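## Task

Leave the pill organiser resting flat on its base on the table with the Saturday lid swung open to vertical or past it and every other lid clicked closed. Nothing may depend on the robot holding it there at the end; release everything and pull the grippers away before finishing.

## Robot and tools

Robot: two six-joint arms, left_arm and right_arm, each ending in a parallel two-finger gripper. The fingers extend along the gripper's own +z axis and close along its y axis. The reported hand point (end_effector_position) sits between the finger pads, roughly 1 cm short of the tips. Arm bases in the scene frame: left_arm at (-0.012, +0.333, 0), right_arm at (-0.015, -0.276, 0), both turned only slightly about z.

Scene frame: origin on the table surface midway between the arms, +x out across the table, +z up, left_arm on the +y side. The arm names do not match the left/right sides of any picture. Printed hand positions can be a little wrong, more so when the arm reaches far.

The 14-number row (used by execute_actions and move): one flat list covering both arms, left_arm first then right_arm, each as dx, dy, dz, rx, ry, rz, opening. Every value lies in [-1, 1], and all 14 must be present even if one arm stays still. dx..rz are an offset, not a pose: they are measured in that gripper's own axes from its pose in the most recent result that reported it (before any such result in a scene, and for the second or later call in one reply, from where the robot is when the action begins). Scale: 1.0 equals 0.6 m of travel or 180 degrees of turn. rx, ry, rz form a single rotation vector. Opening is absolute, not an offset: +1 is fully open (0.094 m), -1 is closed. Zero offsets do not mean 'stay still'; they pull the arm back to the reference pose, and arms tend to sag a centimetre or more, so to hold an arm resend the correction toward its desired pose in the first call of a reply, zeros afterward, and raise the aim if it still droops.

execute_actions(actions, pictures): actions is a list holding at most one item. An empty list just reports the state. {"rows": [...], "steps": n} runs up to 15 control steps of 1/30 s; each row is used for one step and the final row repeats if rows run out; every row is counted from the same reference pose, not from the preceding row. {"steps": n} alone waits up to 300 steps counted from the last result, including your reply time. pictures is a boolean for including camera images (they come by default).

move(target, speed): target is one 14-number row as above, offsets from the last reported pose. Each gripper follows a straight line to its target; both paths finish together, lasting 0.5 to 10 s (cut off at 10 s). speed is in m/s, 0.002 to 0.5, default 0.25; rotation is capped at twice that in rad/s. Paths do not avoid obstacles or the other arm, grippers lag and may overshoot speed near full extension. Openings are sent when the move starts. The result adds a 'move:' line with the ending (done, off_target, moving, held, fault) and limits (paced = the pose was clipped; held = a safety check blocked some steps, after which the arm may jump fast), plus each gripper's distance from its target.

wait(seconds): 0 to 10 s, sends nothing new. zoom_image(camera, region): enlarges part of the latest image; region is [x0, y0, x1, y1] in pixels, top-left origin, no more than 504 by 504. Cameras: cam_head_left and cam_head_right (672x504), cam_left_wrist and cam_right_wrist (504x504 fisheye). read_manual(section) returns only licence text. finished_scene(scene) closes the scene with the given number, cannot be reversed, and reports whether the goal was met.

Control limits: each step the commanded pose is clipped to within 70 mm and 16 degrees of the measured pose; position wins over orientation when both cannot be met. After an action ends the arm only continues to its last clipped pose, so large moves need several calls; check the result and send the remainder. Results without anything held back include a 'Hand target' line per arm. 'pose unreachable' means the clearance check altered or blocked a command, and HELD marks the affected steps.

Result lines: per-arm pose (position in m, quat_wxyz), grip_measured on the same scale as the commanded opening (joint list's last value is the real opening in metres; readings may be off about 1 mm). To hold something, command roughly 0.03 below grip_measured; less for a lighter grip. Finger force tops out near 50 to 62 N per pad, weaker on very thin parts. MOTOR HOT appears from 75 °C; at 90 °C the arm is halted 10 s, and at 100 °C it goes limp and falls (OVER-TEMPERATURE FAULT). Avoid long loaded holds.

Joint ranges (rad): waist -2.618 to 3.054, shoulder 0 to 3.142, elbow 0 to 3.142, wrist pitch -1.571 to 1.571, wrist yaw -1.571 to 1.571, wrist roll -2.094 to 2.094.

Cautions: do not push anything off the table, do not let the arms collide or press on each other, avoid slamming, dropping or shoving hard; faster contact and targets set deeper past a surface press harder. Loose objects may occasionally get nudged by outside pushes. At the end the organiser must sit upright by itself with both grippers released and moved away.

Each tool is called after ">>>" as name([rows], argument=value, ...), one row to a line, values as JSON.

## Session

>>> execute_actions(actions=[])

Scene clock: 0.00 s of 4800.00 s.
left_arm: end_effector_position=(+0.5107, +0.4771, +0.1081) grip_measured=+1.000 end_effector_quat_wxyz=(+0.074, -0.479, +0.774, -0.406) | right_arm: end_effector_position=(+0.0862, +0.1724, +0.1095) grip_measured=+1.000 end_effector_quat_wxyz=(+0.074, -0.310, +0.732, +0.603)
Joint positions: left_arm=[ 0.452  2.475  2.281 -1.13   0.824 -0.707  0.094] | right_arm=[ 1.003  1.84   0.736  0.744 -0.732  0.801  0.094]
Joint velocities: left_arm=[ 0.007  0.007  0.012  0.037 -0.022 -0.007  0.   ] | right_arm=[-0.007 -0.002  0.002 -0.022  0.081 -0.007  0.   ]
Hand target (left_arm): +0.514, +0.478, +0.126; +0.095, -0.466, +0.778, -0.411
Hand target (right_arm): +0.088, +0.176, +0.123; +0.088, -0.318, +0.718, +0.613
camera_calibration (this result's frames):
cam_left_wrist: T_world_to_cam=[[0.745452, -0.0285305, 0.665949, -0.441677], [-0.627381, -0.367511, 0.686534, 0.455471], [0.225157, -0.929581, -0.291861, 0.491891], [0, 0, 0, 1]] pos_world=[0.50425, 0.612042, 0.125001]
cam_right_wrist: T_world_to_cam=[[0.297832, -0.171718, -0.939047, 0.11109], [-0.777956, -0.613753, -0.134506, 0.235589], [-0.553246, 0.770597, -0.316384, 0.0663109], [0, 0, 0, 1]] pos_world=[0.186878, 0.112571, 0.156986]

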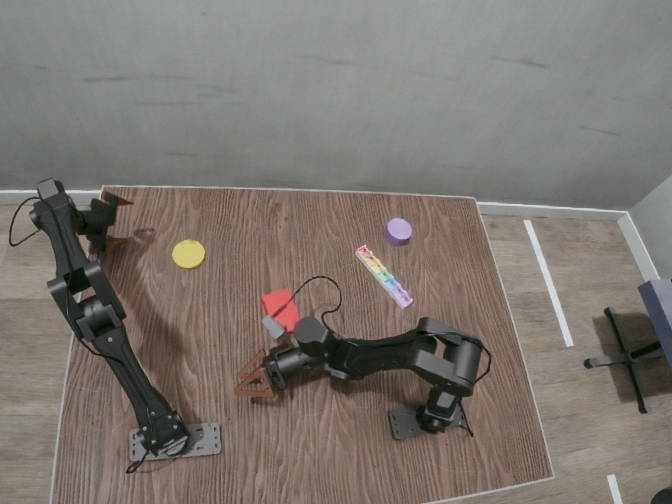

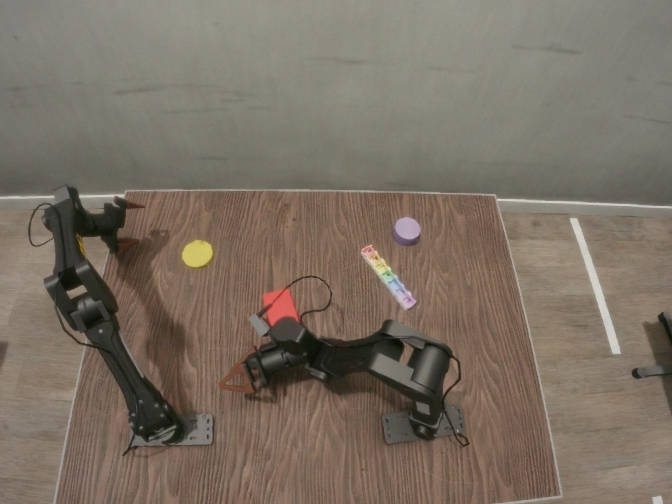

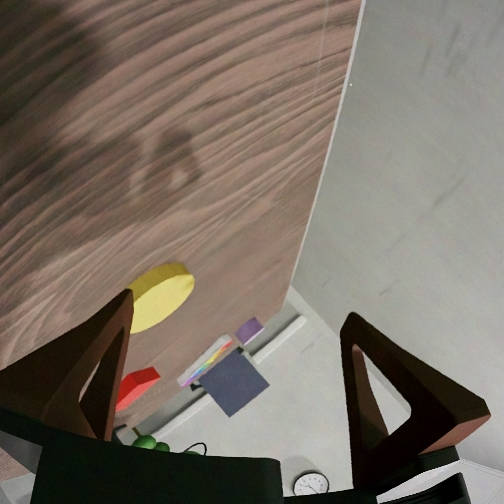

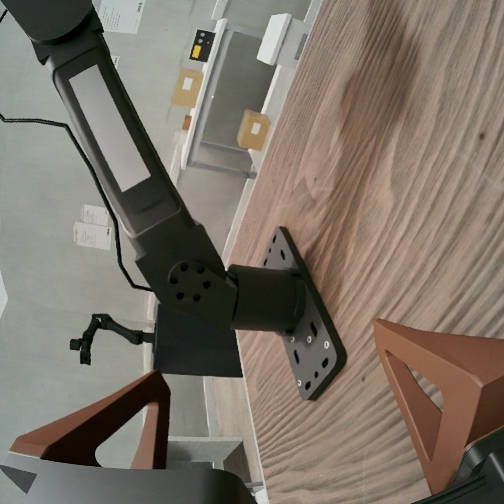

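>>> zoom_image(camera="cam_head_left", region=[340, 200, 440, 320])

>>> zoom_image(camera="cam_head_right", region=[345, 200, 445, 320])

Region (340, 200, 440, 320) of cam_head_left's 672x504 image, scaled by 4.200, with more detail than that image has.

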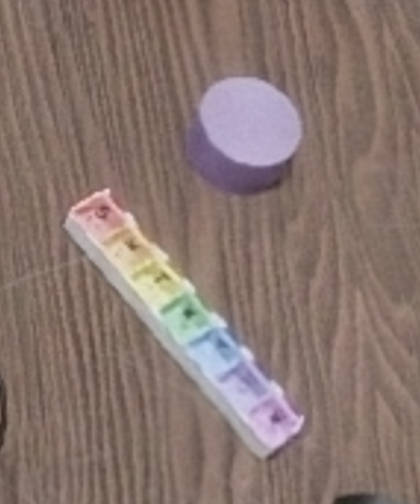

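Region (345, 200, 445, 320) of cam_head_right's 672x504 image, scaled by 4.200, with more detail than that image has.

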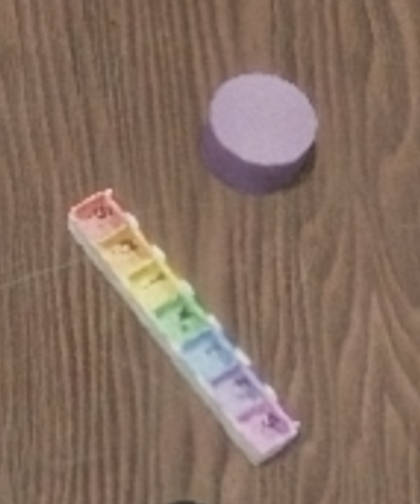

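>>> move(target=[0.53,0.052,-0.065,0,0,0.5,-0.9,-0.200,-0.284,-0.731,0.381,0.167,0.060,0.3], speed=0.3)

Scene clock: 87.97 s of 4800.00 s.
left_arm: end_effector_position=(+0.3038, +0.2519, +0.1973) grip_measured=-0.898 end_effector_quat_wxyz=(+0.321, +0.196, +0.894, -0.242) | right_arm: end_effector_position=(+0.3826, -0.2000, +0.1288) grip_measured=+0.302 end_effector_quat_wxyz=(-0.017, -0.287, +0.958, +0.009)
Joint positions: left_arm=[ 0.016  1.265  1.05  -0.782  0.634  0.312  0.005] | right_arm=[ 0.099  2.151  2.061 -1.516 -0.014 -0.403  0.061]
Joint velocities: left_arm=[-0.012 -0.012 -0.002 -0.007  0.007 -0.007 -0.001] | right_arm=[ 0.007  0.002  0.002  0.007 -0.007 -0.081 -0.   ]
Hand target (left_arm): +0.302, +0.249, +0.204; +0.339, +0.209, +0.886, -0.239
Hand target (right_arm): +0.387, -0.202, +0.141; -0.003, -0.290, +0.957, +0.002
Off the commanded pose (left_arm): 0.004 m, 3 deg.
Off the commanded pose (right_arm): 0.015 m, 2 deg.
After step 90, 81.67 s passed at rest.
move: off_target (left_arm, right_arm)
camera_calibration (this result's frames):
cam_left_wrist: T_world_to_cam=[[-0.383493, -0.801141, 0.459463, 0.225023], [-0.921003, 0.368627, -0.125965, 0.2457], [-0.0684543, -0.471473, -0.879219, 0.444863], [0, 0, 0, 1]] pos_world=[0.343038, 0.299444, 0.318692]
cam_right_wrist: T_world_to_cam=[[0.297068, -0.954495, -0.026278, -0.296833], [-0.888038, -0.286289, 0.35976, 0.284102], [-0.350912, -0.0835373, -0.932675, 0.354518], [0, 0, 0, 1]] pos_world=[0.464877, -0.172375, 0.220641]

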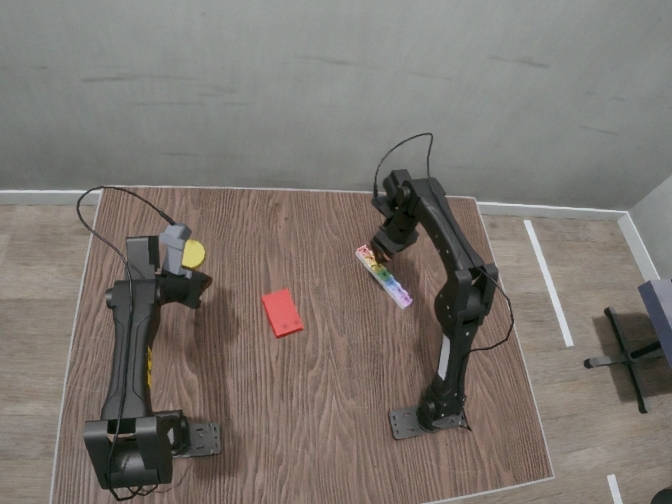

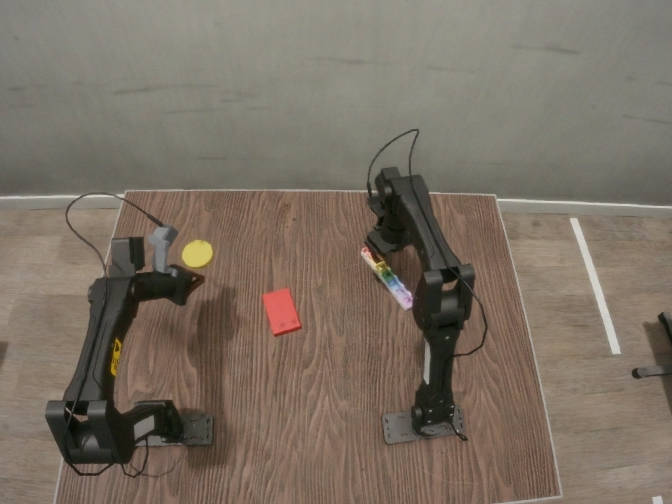

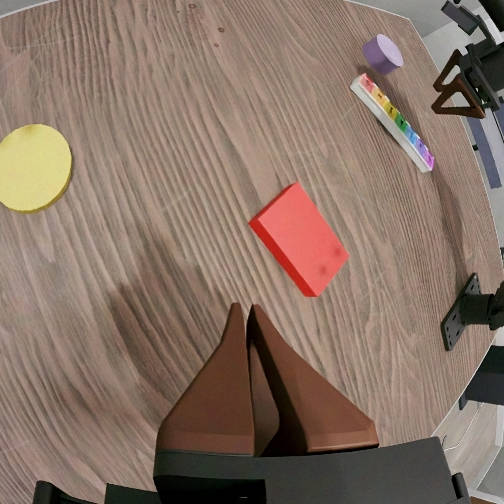

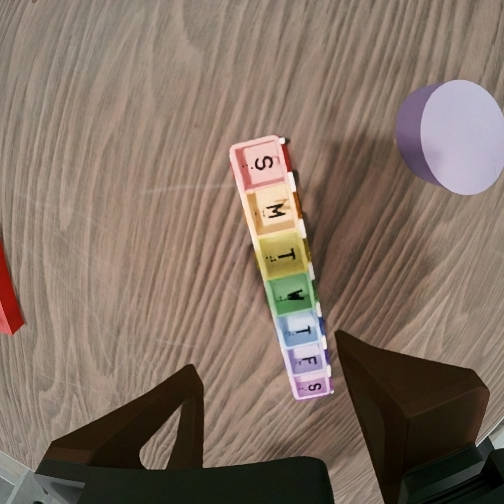

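>>> move(target=[0,0,0,0,0,0,-0.9,0.045,-0.0265,0.11,0,0,0,0.3], speed=0.15)

Scene clock: 103.73 s of 4800.00 s.
left_arm: end_effector_position=(+0.3035, +0.2527, +0.1964) grip_measured=-0.898 end_effector_quat_wxyz=(+0.320, +0.195, +0.896, -0.240) | right_arm: end_effector_position=(+0.3631, -0.2253, +0.0545) grip_measured=+0.302 end_effector_quat_wxyz=(-0.038, -0.286, +0.957, +0.013)
Joint positions: left_arm=[ 0.016  1.265  1.05  -0.785  0.629  0.312  0.005] | right_arm=[ 0.043  2.101  1.684 -1.234 -0.013 -0.457  0.061]
Joint velocities: left_arm=[ 0.002 -0.002  0.017  0.081 -0.007 -0.007 -0.001] | right_arm=[ 0.012 -0.007  0.007 -0.007  0.081  0.007 -0.001]
Hand target (left_arm): +0.304, +0.252, +0.197; +0.321, +0.196, +0.894, -0.242
Hand target (right_arm): +0.367, -0.227, +0.062; -0.018, -0.287, +0.958, +0.009
Off the commanded pose (left_arm): 0.001 m, 0 deg.
Off the commanded pose (right_arm): 0.010 m, 2 deg.
After step 90, 11.60 s passed at rest.
move: done
camera_calibration (this result's frames):
cam_left_wrist: T_world_to_cam=[[-0.379446, -0.804418, 0.457091, 0.226019], [-0.922563, 0.366334, -0.121152, 0.245141], [-0.0699914, -0.467666, -0.88113, 0.444346], [0, 0, 0, 1]] pos_world=[0.34302, 0.299816, 0.317915]
cam_right_wrist: T_world_to_cam=[[0.293893, -0.955199, -0.0349504, -0.315675], [-0.872278, -0.282973, 0.398819, 0.279184], [-0.390842, -0.0867238, -0.916363, 0.289209], [0, 0, 0, 1]] pos_world=[0.449336, -0.19745, 0.142643]

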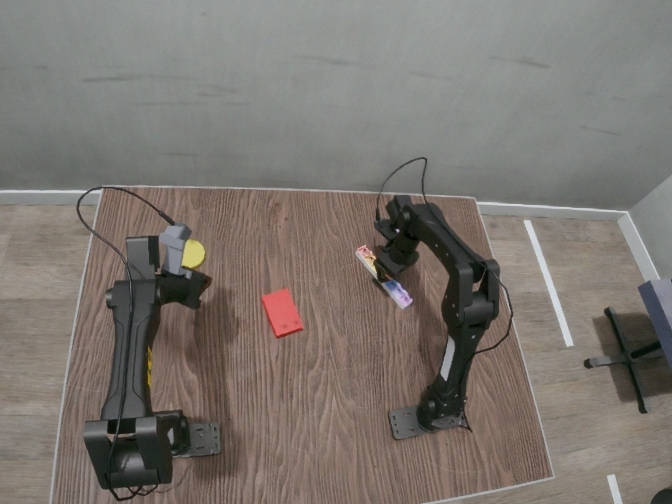

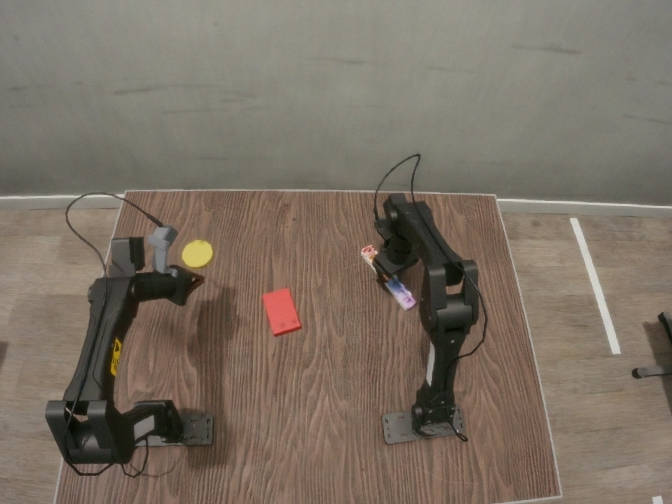

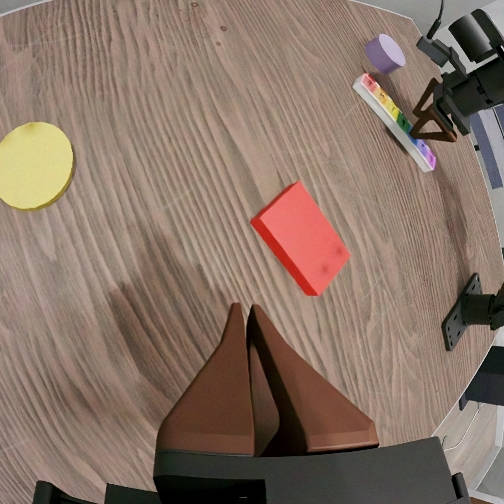

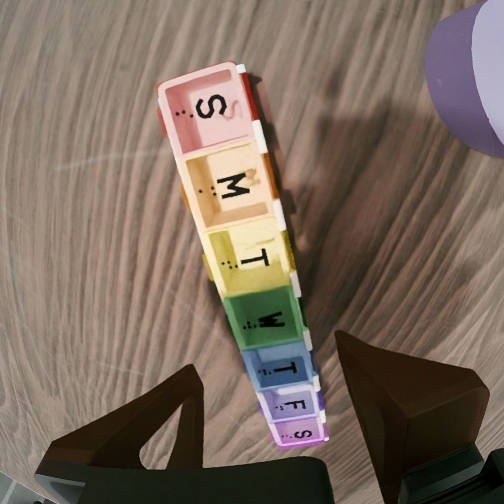

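>>> move(target=[0,0,0,0,0,0,-0.9,0,-0.006,0.065,0,0,0,0.3], speed=0.08)

Scene clock: 111.23 s of 4800.00 s.
left_arm: end_effector_position=(+0.3033, +0.2534, +0.1957) grip_measured=-0.898 end_effector_quat_wxyz=(+0.318, +0.193, +0.897, -0.238) | right_arm: end_effector_position=(+0.3578, -0.2261, +0.0185) grip_measured=+0.301 end_effector_quat_wxyz=(-0.052, -0.286, +0.957, +0.015)
Joint positions: left_arm=[ 0.016  1.265  1.05  -0.788  0.623  0.311  0.005] | right_arm=[ 0.043  2.141  1.597 -1.134 -0.012 -0.458  0.061]
Joint velocities: left_arm=[-0.007 -0.012  0.012  0.022  0.007  0.051  0.   ] | right_arm=[-0.007  0.007 -0.017  0.037 -0.022 -0.022  0.001]
Hand target (left_arm): +0.304, +0.253, +0.196; +0.320, +0.194, +0.896, -0.240
Hand target (right_arm): +0.363, -0.228, +0.016; -0.039, -0.286, +0.957, +0.013
Off the commanded pose (left_arm): 0.001 m, 0 deg.
Off the commanded pose (right_arm): 0.005 m, 2 deg.
After step 90, 3.67 s passed at rest.
move: done
camera_calibration (this result's frames):
cam_left_wrist: T_world_to_cam=[[-0.375452, -0.807475, 0.454994, 0.226866], [-0.924091, 0.363922, -0.116692, 0.244751], [-0.0713566, -0.464268, -0.882815, 0.44388], [0, 0, 0, 1]] pos_world=[0.343023, 0.300197, 0.317202]
cam_right_wrist: T_world_to_cam=[[0.294059, -0.954992, -0.0389887, -0.316089], [-0.860929, -0.282372, 0.423163, 0.284368], [-0.415126, -0.0908684, -0.905214, 0.261652], [0, 0, 0, 1]] pos_world=[0.446388, -0.197789, 0.104193]

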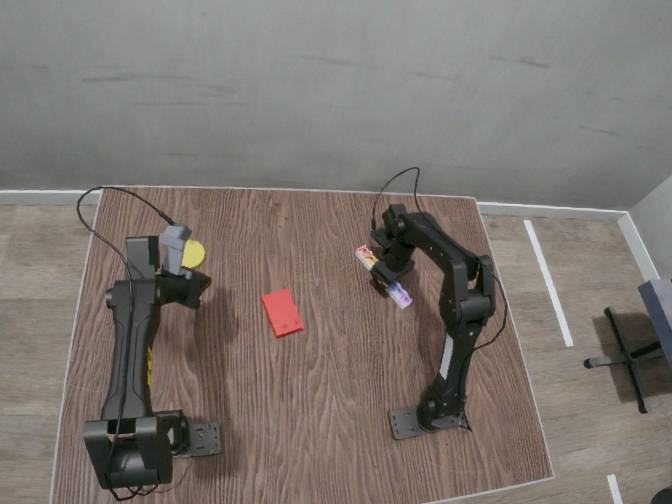

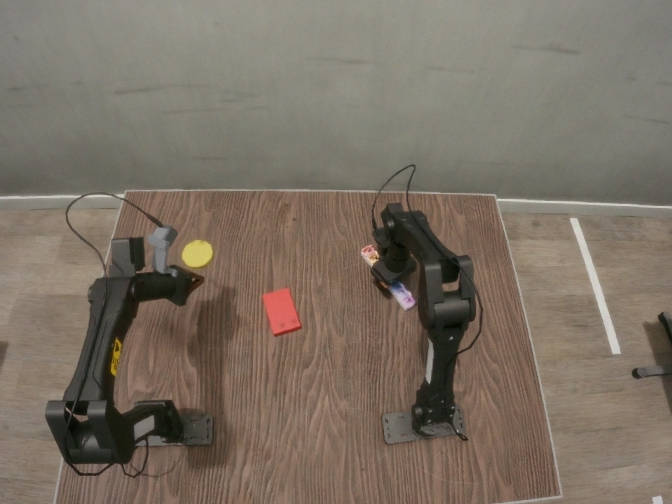

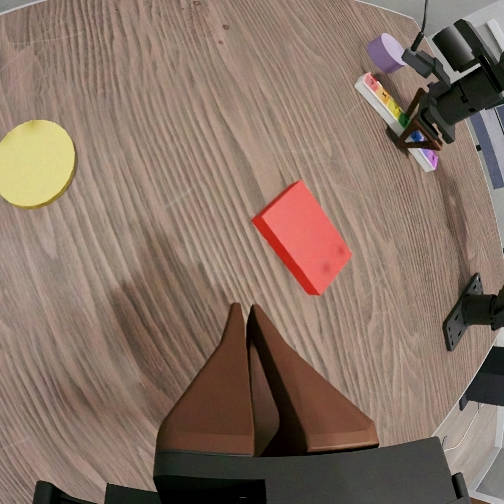

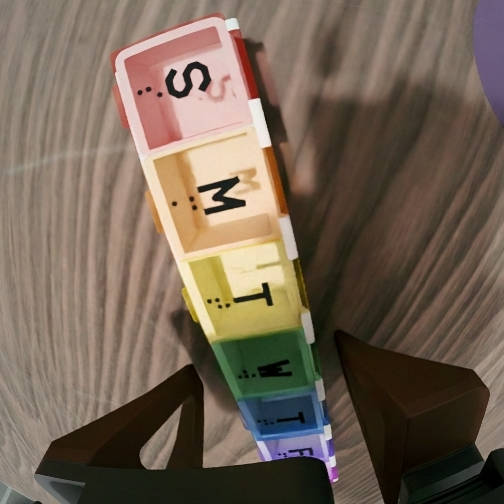

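>>> execute_actions([
  {"rows":[[0,0,0,0,0,0,-0.9,0,0,-0.005,0,0,0,-0.35]],"steps":15},
], pictures=false)

Scene clock: 116.03 s of 4800.00 s.
left_arm: end_effector_position=(+0.3029, +0.2542, +0.1948) grip_measured=-0.898 end_effector_quat_wxyz=(+0.317, +0.192, +0.898, -0.236) | right_arm: end_effector_position=(+0.3577, -0.2261, +0.0183) grip_measured=-0.317 end_effector_quat_wxyz=(-0.052, -0.286, +0.957, +0.015)
Joint positions: left_arm=[ 0.016  1.265  1.05  -0.791  0.618  0.311  0.005] | right_arm=[ 0.043  2.141  1.597 -1.135 -0.012 -0.458  0.032]
Joint velocities: left_arm=[-0.007  0.007  0.007  0.051  0.007 -0.022  0.001] | right_arm=[-0.002 -0.017 -0.002 -0.022 -0.037  0.007  0.   ]
Hand target (left_arm): +0.303, +0.253, +0.196; +0.318, +0.193, +0.897, -0.238
Hand target (right_arm): +0.358, -0.226, +0.021; -0.052, -0.287, +0.957, +0.015
Off the commanded pose (left_arm): 0.001 m, 0 deg.
Off the commanded pose (right_arm): 0.003 m, 0 deg.
Steps of this call (steps 1 to 90: nothing new was sent; then 1.30 s passed at rest; steps 91 to 105: all 15 steps of this action). Readings (end_effector_position):
91: left_arm (+0.3032, +0.2535, +0.1955) | right_arm (+0.3578, -0.2261, +0.0185)
92: left_arm (+0.3032, +0.2536, +0.1954) | right_arm (+0.3578, -0.2261, +0.0185)
94: left_arm (+0.3031, +0.2538, +0.1952) | right_arm (+0.3577, -0.2261, +0.0183)
98: left_arm (+0.3030, +0.2541, +0.1949) | right_arm (+0.3577, -0.2261, +0.0183)
105: the state above

>>> move(target=[0.133,-0.549,0.417,-0.019,-0.111,0.657,-0.9,0,0.15,-0.004,0,0,0,-0.38], speed=0.12)

Scene clock: 136.63 s of 4800.00 s.
left_arm: end_effector_position=(+0.1935, -0.1234, +0.0490) grip_measured=-0.898 end_effector_quat_wxyz=(+0.473, +0.833, +0.251, +0.138) | right_arm: end_effector_position=(+0.3102, -0.1581, +0.0194) grip_measured=-0.317 end_effector_quat_wxyz=(-0.065, -0.284, +0.957, +0.006)
Joint positions: left_arm=[-1.276  1.958  0.892  0.514 -0.19   1.446  0.005] | right_arm=[ 0.254  2.051  1.458 -1.108 -0.019 -0.243  0.032]
Joint velocities: left_arm=[ 0.012 -0.002 -0.002  0.037  0.037  0.022  0.   ] | right_arm=[ 0.002  0.002 -0.002  0.037 -0.007  0.037 -0.   ]
Hand target (left_arm): +0.195, -0.137, +0.064; +0.496, +0.821, +0.248, +0.138
Hand target (right_arm): +0.309, -0.152, +0.026; -0.052, -0.287, +0.957, +0.014
Off the commanded pose (left_arm): 0.025 m, 3 deg.
Off the commanded pose (right_arm): 0.010 m, 2 deg.
After step 90, 8.47 s passed at rest.
move: off_target (left_arm)
camera_calibration (this result's frames):
cam_left_wrist: T_world_to_cam=[[-0.461662, 0.349924, -0.815121, 0.169834], [0.382784, 0.907534, 0.172797, 0.0633396], [0.800215, -0.232242, -0.552919, -0.0245733], [0, 0, 0, 1]] pos_world=[0.0738245, -0.122619, 0.113903]
cam_right_wrist: T_world_to_cam=[[0.289698, -0.956862, -0.0221481, -0.236298], [-0.852626, -0.268515, 0.448251, 0.261288], [-0.434861, -0.110973, -0.893633, 0.25154], [0, 0, 0, 1]] pos_world=[0.400621, -0.128031, 0.102428]

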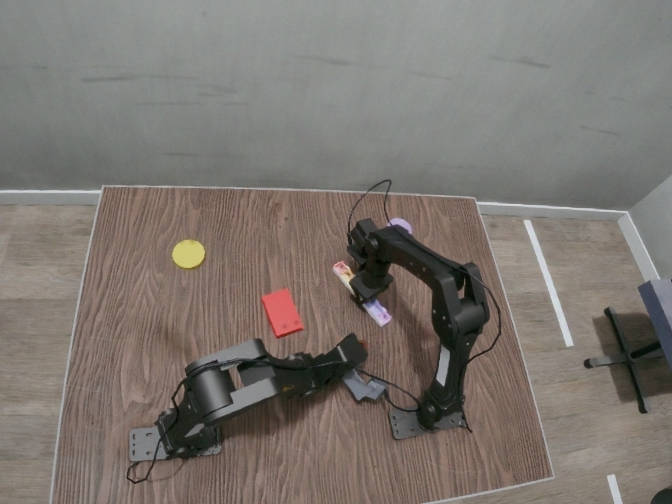

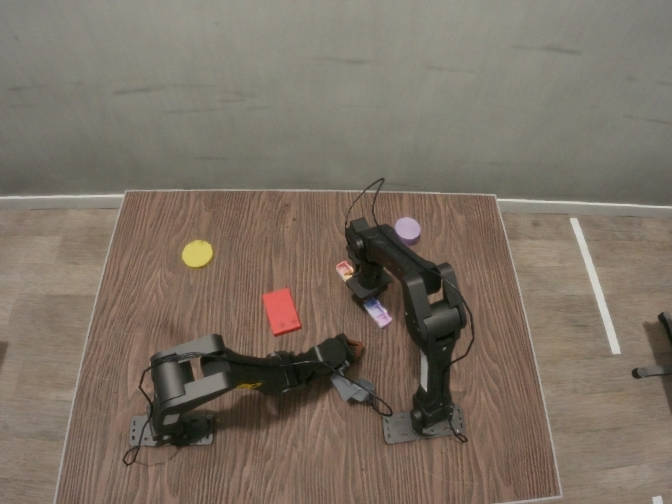

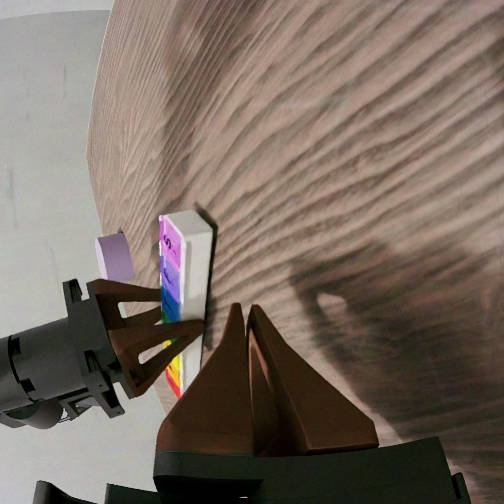

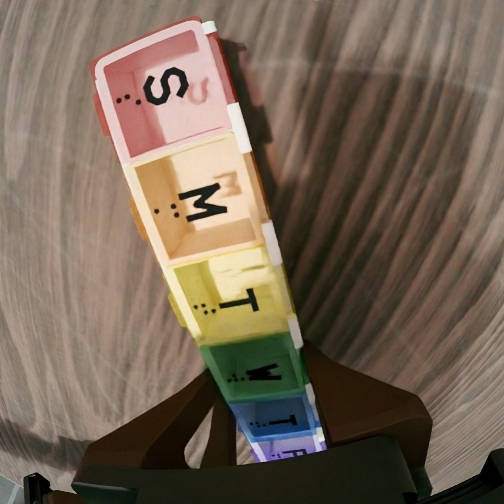

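>>> move(target=[0,0,0,0,0,0,-0.9,0,0,-0.1,0,0,0,0.3], speed=0.1)

Scene clock: 154.73 s of 4800.00 s.
left_arm: end_effector_position=(+0.1934, -0.1230, +0.0483) grip_measured=-0.898 end_effector_quat_wxyz=(+0.471, +0.835, +0.248, +0.139) | right_arm: end_effector_position=(+0.3080, -0.1588, +0.0603) grip_measured=+0.298 end_effector_quat_wxyz=(-0.091, -0.283, +0.955, +0.005)
Joint positions: left_arm=[-1.276  1.958  0.892  0.511 -0.19   1.453  0.005] | right_arm=[ 0.254  2.048  1.615 -1.319 -0.019 -0.242  0.061]
Joint velocities: left_arm=[ 0.017 -0.002  0.027  0.037 -0.066  0.022  0.001] | right_arm=[-0.002  0.002 -0.012 -0.007 -0.051 -0.022 -0.   ]
Hand target (left_arm): +0.194, -0.123, +0.049; +0.473, +0.833, +0.251, +0.138
Hand target (right_arm): +0.317, -0.158, +0.079; -0.065, -0.284, +0.957, +0.006
Off the commanded pose (left_arm): 0.001 m, 0 deg.
Off the commanded pose (right_arm): 0.021 m, 3 deg.
After step 90, 13.90 s passed at rest.
move: off_target (right_arm)
camera_calibration (this result's frames):
cam_left_wrist: T_world_to_cam=[[-0.457651, 0.356552, -0.81451, 0.169044], [0.385207, 0.905147, 0.179791, 0.0620449], [0.801356, -0.231473, -0.551587, -0.0249404], [0, 0, 0, 1]] pos_world=[0.073449, -0.122206, 0.112776]
cam_right_wrist: T_world_to_cam=[[0.288322, -0.957326, -0.0199418, -0.235267], [-0.830001, -0.260251, 0.493323, 0.23254], [-0.477461, -0.125684, -0.869617, 0.296464], [0, 0, 0, 1]] pos_world=[0.402391, -0.127448, 0.138401]

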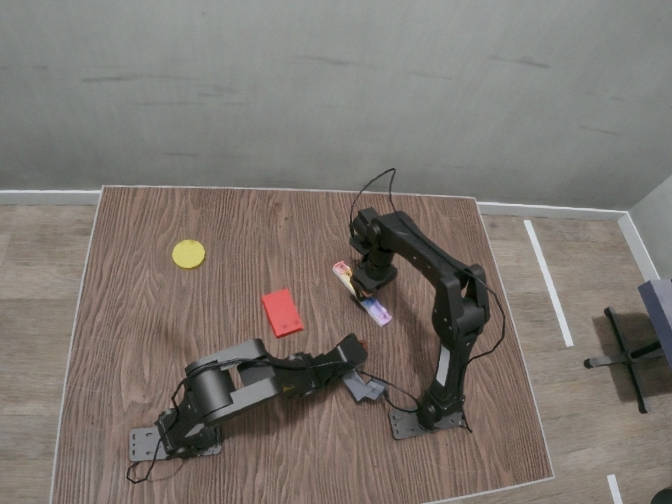

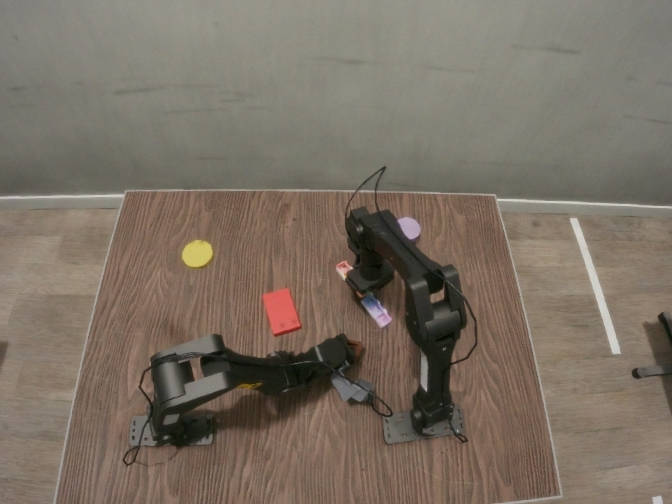

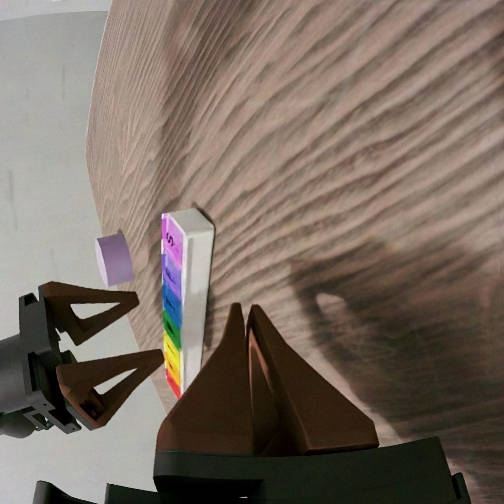

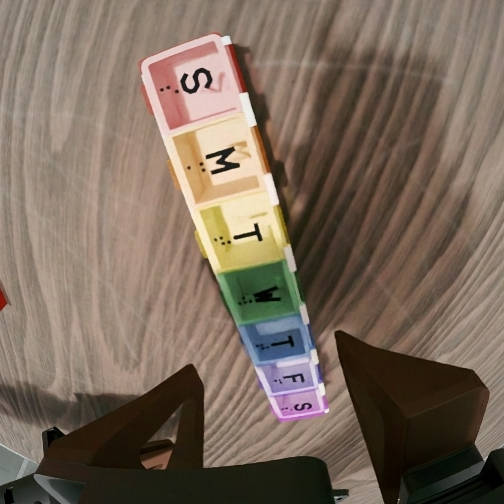

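>>> move(target=[0,0,0,0,0,0,-0.9,0.140,0.007,-0.001,-0.028,-0.058,0.504,0.14], speed=0.15)

Scene clock: 170.57 s of 4800.00 s.
left_arm: end_effector_position=(+0.1932, -0.1225, +0.0475) grip_measured=-0.898 end_effector_quat_wxyz=(+0.469, +0.837, +0.246, +0.140) | right_arm: end_effector_position=(+0.2341, -0.1957, +0.0691) grip_measured=+0.142 end_effector_quat_wxyz=(-0.018, +0.480, +0.877, -0.002)
Joint positions: left_arm=[-1.276  1.958  0.892  0.507 -0.19   1.458  0.005] | right_arm=[ 0.211  1.592  1.09  -1.098 -0.023  1.293  0.054]
Joint velocities: left_arm=[ 0.002  0.017 -0.017 -0.022 -0.051  0.007 -0.001] | right_arm=[ 0.007 -0.007  0.012 -0.081 -0.007  0.051  0.   ]
Hand target (left_arm): +0.193, -0.123, +0.048; +0.471, +0.835, +0.248, +0.139
Hand target (right_arm): +0.236, -0.201, +0.072; -0.001, +0.486, +0.874, -0.000
Off the commanded pose (left_arm): 0.001 m, 0 deg.
Off the commanded pose (right_arm): 0.009 m, 2 deg.
After step 90, 7.03 s passed at rest.
move: done
camera_calibration (this result's frames):
cam_left_wrist: T_world_to_cam=[[-0.454799, 0.362229, -0.813602, 0.168343], [0.387102, 0.903142, 0.185706, 0.0609608], [0.802066, -0.230488, -0.550967, -0.0251601], [0, 0, 0, 1]] pos_world=[0.0731443, -0.121834, 0.111781]
cam_right_wrist: T_world_to_cam=[[-0.958248, -0.285206, 0.0204408, 0.171478], [-0.260485, 0.900199, 0.348983, 0.261013], [-0.117933, 0.329087, -0.936906, 0.273581], [0, 0, 0, 1]] pos_world=[0.264572, -0.276089, 0.161725]

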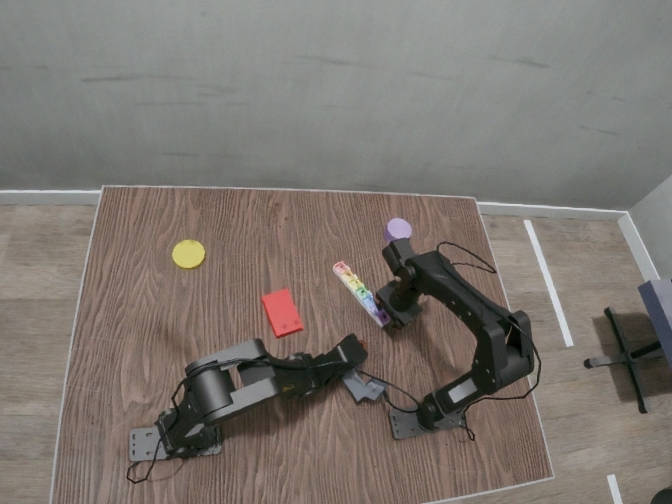

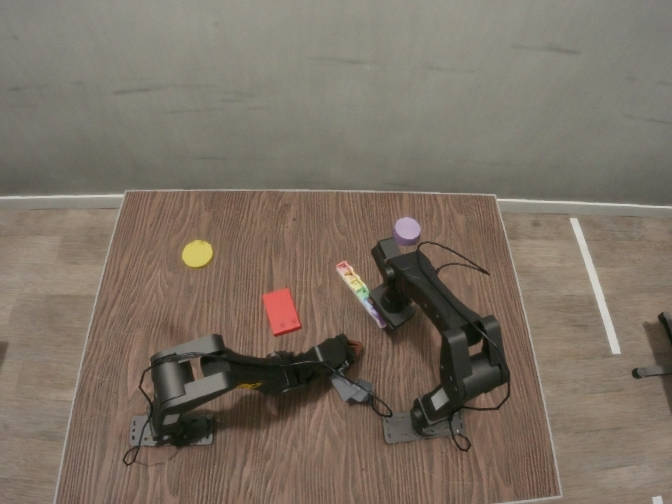

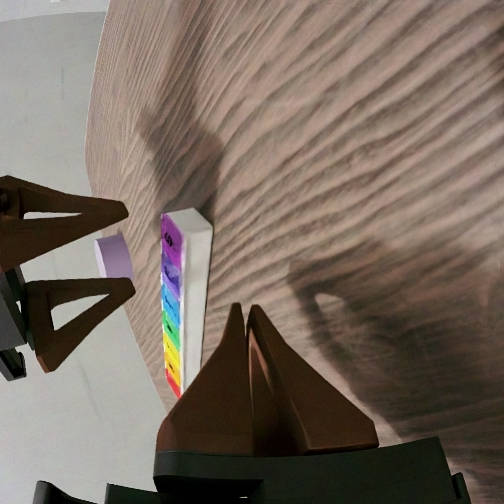

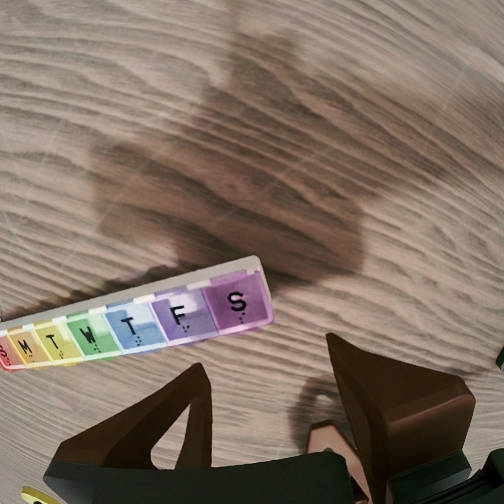

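>>> move(target=[0,0,0,0,0,0,-0.9,-0.009,0.012,0.03,0,0,0,0.14], speed=0.06)

Scene clock: 177.70 s of 4800.00 s.
left_arm: end_effector_position=(+0.1931, -0.1221, +0.0468) grip_measured=-0.898 end_effector_quat_wxyz=(+0.467, +0.838, +0.244, +0.141) | right_arm: end_effector_position=(+0.2445, -0.1927, +0.0562) grip_measured=+0.142 end_effector_quat_wxyz=(-0.016, +0.478, +0.878, -0.001)
Joint positions: left_arm=[-1.276  1.958  0.892  0.504 -0.19   1.463  0.005] | right_arm=[ 0.211  1.643  1.09  -1.043 -0.022  1.289  0.054]
Joint velocities: left_arm=[ 0.017  0.002 -0.007  0.007 -0.037 -0.051 -0.001] | right_arm=[ 0.012 -0.012 -0.007  0.022 -0.007  0.022 -0.001]
Hand target (left_arm): +0.193, -0.123, +0.048; +0.469, +0.837, +0.246, +0.140
Hand target (right_arm): +0.243, -0.196, +0.051; -0.018, +0.480, +0.877, -0.003
Off the commanded pose (left_arm): 0.001 m, 0 deg.
Off the commanded pose (right_arm): 0.007 m, 0 deg.
After step 90, 3.30 s passed at rest.
move: done
camera_calibration (this result's frames):
cam_left_wrist: T_world_to_cam=[[-0.451936, 0.367898, -0.812653, 0.167635], [0.388993, 0.901094, 0.191609, 0.0598818], [0.80277, -0.229521, -0.550346, -0.0253786], [0, 0, 0, 1]] pos_world=[0.0728399, -0.121457, 0.110788]
cam_right_wrist: T_world_to_cam=[[-0.957122, -0.289255, 0.0157696, 0.181769], [-0.2659, 0.898838, 0.348407, 0.266603], [-0.114953, 0.329275, -0.937211, 0.261123], [0, 0, 0, 1]] pos_world=[0.274882, -0.273037, 0.148975]

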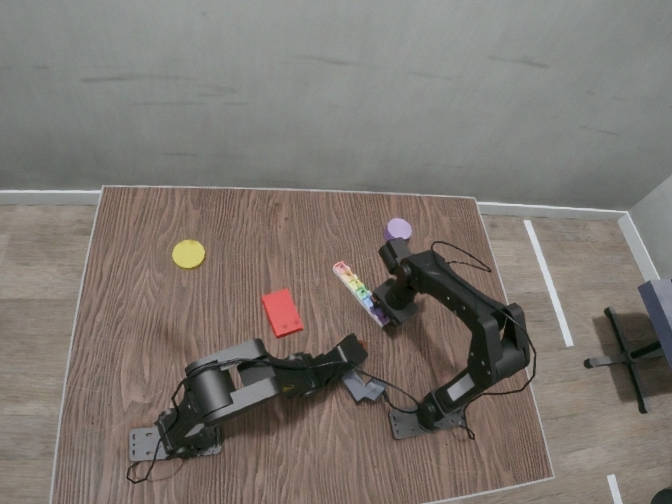

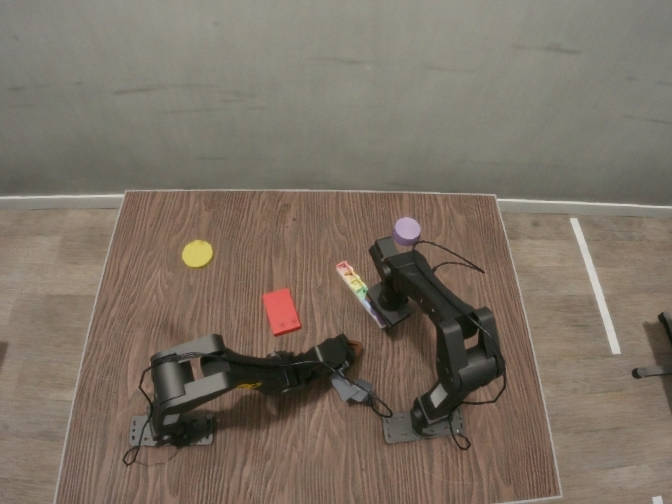

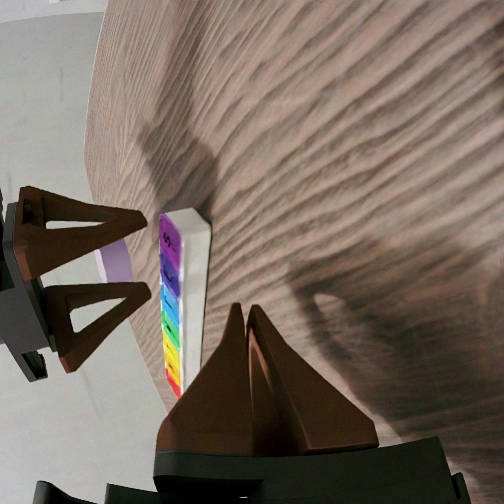

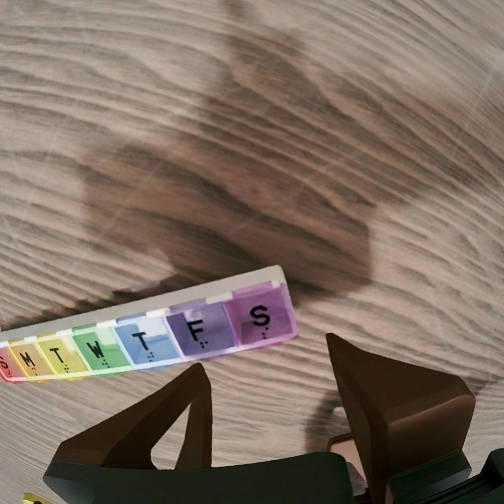

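>>> move(target=[0,0,0,0,0,0,-0.9,0,0,0.06,0,0,0,0.14], speed=0.04)

Scene clock: 182.47 s of 4800.00 s.
left_arm: end_effector_position=(+0.1929, -0.1218, +0.0462) grip_measured=-0.898 end_effector_quat_wxyz=(+0.466, +0.839, +0.242, +0.142) | right_arm: end_effector_position=(+0.2504, -0.1905, +0.0361) grip_measured=+0.141 end_effector_quat_wxyz=(-0.009, +0.478, +0.878, +0.008)
Joint positions: left_arm=[-1.276  1.958  0.892  0.501 -0.19   1.468  0.005] | right_arm=[ 0.211  1.671  1.037 -0.938 -0.024  1.288  0.054]
Joint velocities: left_arm=[-0.007 -0.017 -0.002  0.007  0.081 -0.022  0.   ] | right_arm=[-0.012  0.007  0.017  0.022  0.022 -0.022  0.001]
Hand target (left_arm): +0.193, -0.122, +0.047; +0.467, +0.838, +0.244, +0.141
Hand target (right_arm): +0.243, -0.192, +0.021; -0.017, +0.478, +0.878, -0.001
Off the commanded pose (left_arm): 0.001 m, 0 deg.
Off the commanded pose (right_arm): 0.017 m, 1 deg.
After step 90, 0.53 s passed at rest.
move: off_target (right_arm)
camera_calibration (this result's frames):
cam_left_wrist: T_world_to_cam=[[-0.448955, 0.373267, -0.811856, 0.166962], [0.390852, 0.899075, 0.197228, 0.058854], [0.803539, -0.228769, -0.549536, -0.0256235], [0, 0, 0, 1]] pos_world=[0.0725446, -0.121097, 0.10986]
cam_right_wrist: T_world_to_cam=[[-0.95711, -0.289629, -0.00751107, 0.189113], [-0.273776, 0.895629, 0.350565, 0.27449], [-0.0948065, 0.337585, -0.936508, 0.238718], [0, 0, 0, 1]] pos_world=[0.278783, -0.271656, 0.128756]

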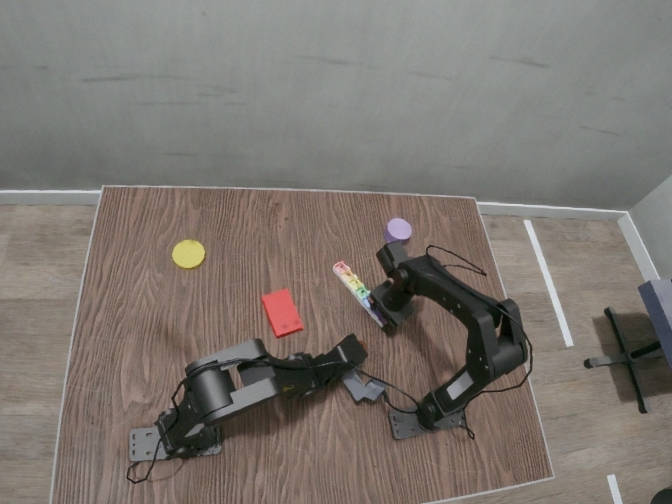

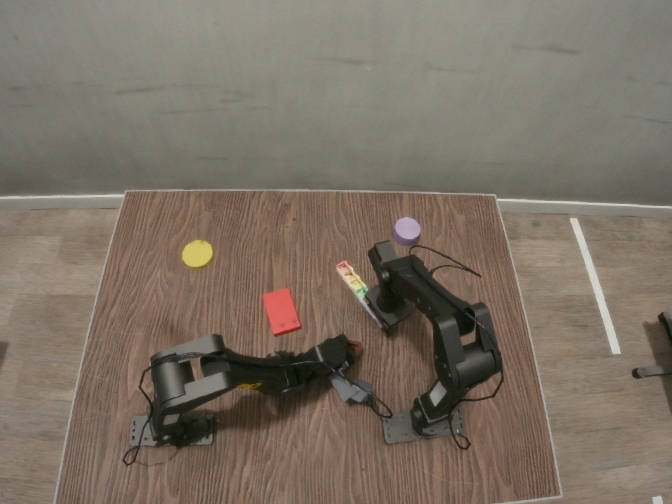

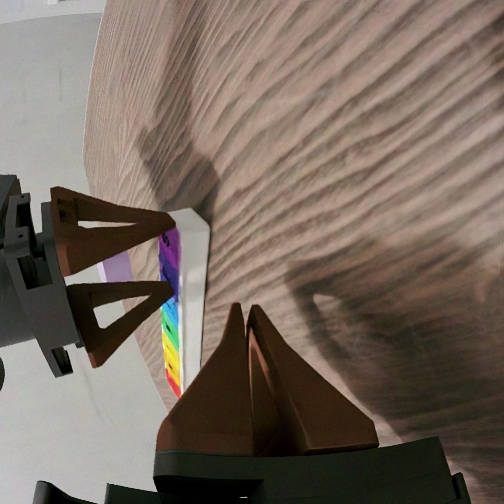

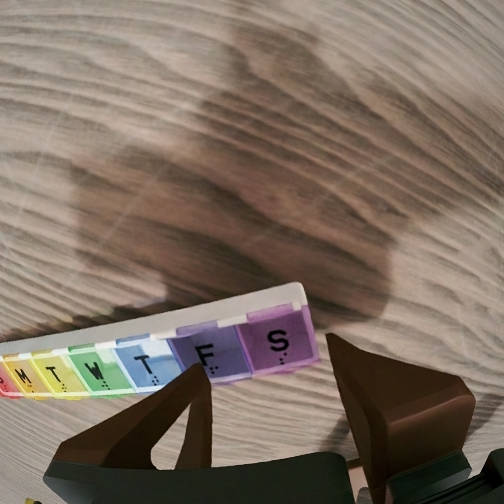

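>>> execute_actions(actions=[])

Scene clock: 194.13 s of 4800.00 s.
left_arm: end_effector_position=(+0.1929, -0.1218, +0.0462) grip_measured=-0.898 end_effector_quat_wxyz=(+0.466, +0.839, +0.242, +0.142) | right_arm: end_effector_position=(+0.2510, -0.1903, +0.0360) grip_measured=+0.141 end_effector_quat_wxyz=(-0.008, +0.478, +0.878, +0.009)
Joint positions: left_arm=[-1.276  1.958  0.892  0.501 -0.19   1.468  0.005] | right_arm=[ 0.211  1.671  1.037 -0.935 -0.024  1.288  0.054]
Joint velocities: left_arm=[ 0.002 -0.012  0.012 -0.051  0.066 -0.081 -0.001] | right_arm=[-0.012  0.002  0.002 -0.022 -0.007 -0.051 -0.   ]
Hand target (left_arm): +0.193, -0.122, +0.047; +0.467, +0.838, +0.244, +0.141
Hand target (right_arm): +0.243, -0.192, +0.021; -0.017, +0.478, +0.878, -0.001
Off the commanded pose (left_arm): 0.001 m, 0 deg.
Off the commanded pose (right_arm): 0.018 m, 1 deg.
Steps of this call (steps 1 to 90: nothing new was sent; then 8.67 s passed at rest). Readings (end_effector_position):
1: left_arm (+0.1929, -0.1218, +0.0462) | right_arm (+0.2504, -0.1905, +0.0360)
2: left_arm (+0.1929, -0.1218, +0.0462) | right_arm (+0.2505, -0.1905, +0.0360)
4: left_arm (+0.1929, -0.1218, +0.0462) | right_arm (+0.2507, -0.1904, +0.0360)
8: left_arm (+0.1929, -0.1218, +0.0462) | right_arm (+0.2509, -0.1903, +0.0360)
90: the state above
camera_calibration (this result's frames):
cam_left_wrist: T_world_to_cam=[[-0.448955, 0.373267, -0.811856, 0.166962], [0.390852, 0.899075, 0.197228, 0.058854], [0.803539, -0.228769, -0.549536, -0.0256235], [0, 0, 0, 1]] pos_world=[0.0725446, -0.121097, 0.10986]
cam_right_wrist: T_world_to_cam=[[-0.957087, -0.289622, -0.0101813, 0.189831], [-0.274672, 0.895359, 0.350553, 0.274698], [-0.092412, 0.338306, -0.936488, 0.238166], [0, 0, 0, 1]] pos_world=[0.279146, -0.271547, 0.128676]

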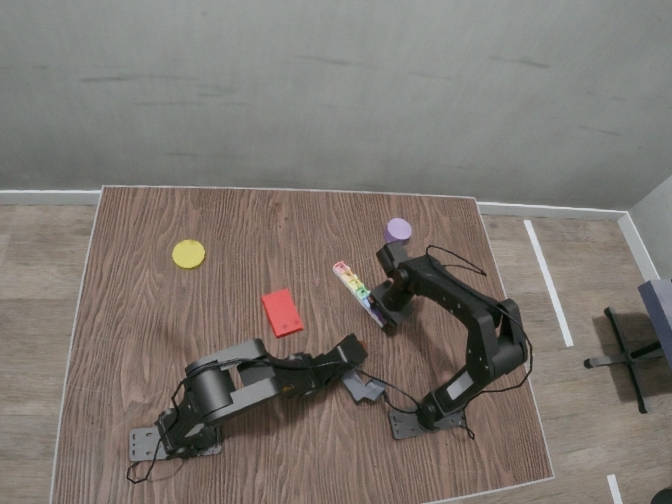

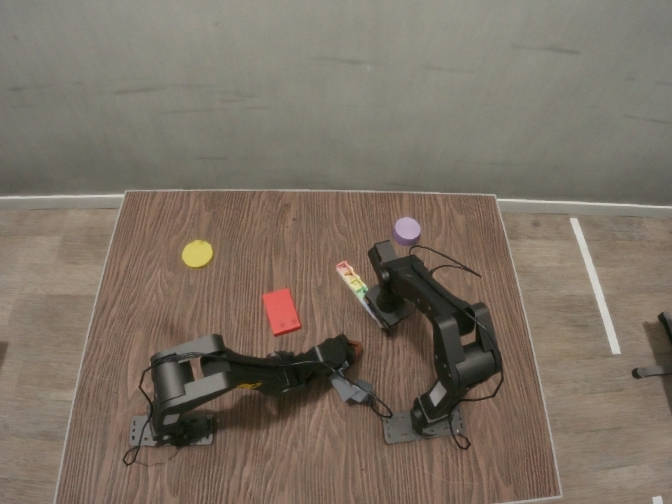

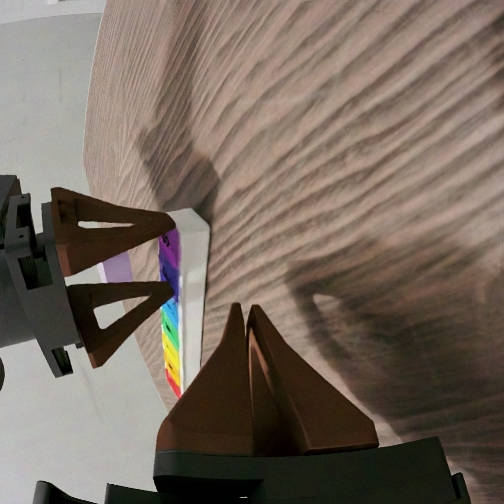

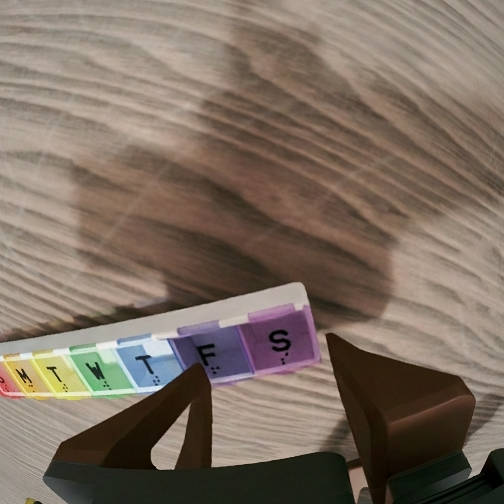

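>>> zoom_image(camera="cam_right_wrist", region=[150, 270, 400, 450])

>>> zoom_image(camera="cam_left_wrist", region=[100, 180, 320, 400])

Region (150, 270, 400, 450) of cam_right_wrist's 504x504 image, scaled by 2.016, with more detail than that image has; it fills the top 363 rows of this view, and the rest is white.

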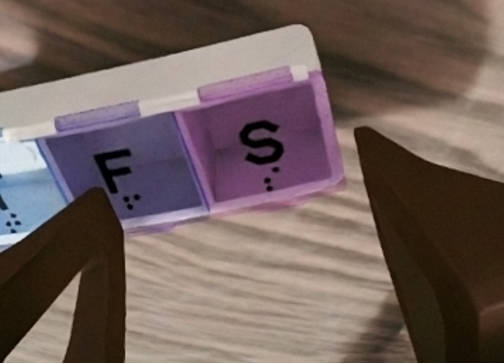

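Region (100, 180, 320, 400) of cam_left_wrist's 504x504 image, scaled by 2.291, with more detail than that image has.

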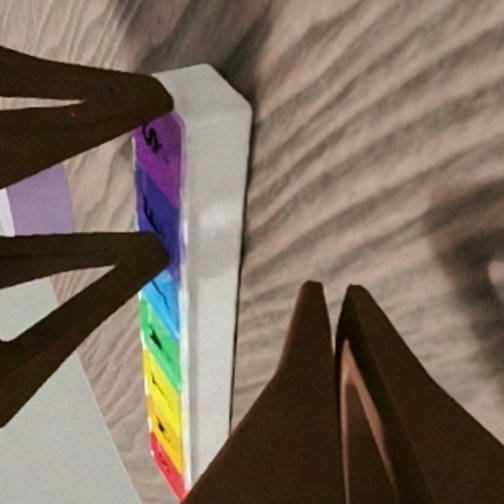

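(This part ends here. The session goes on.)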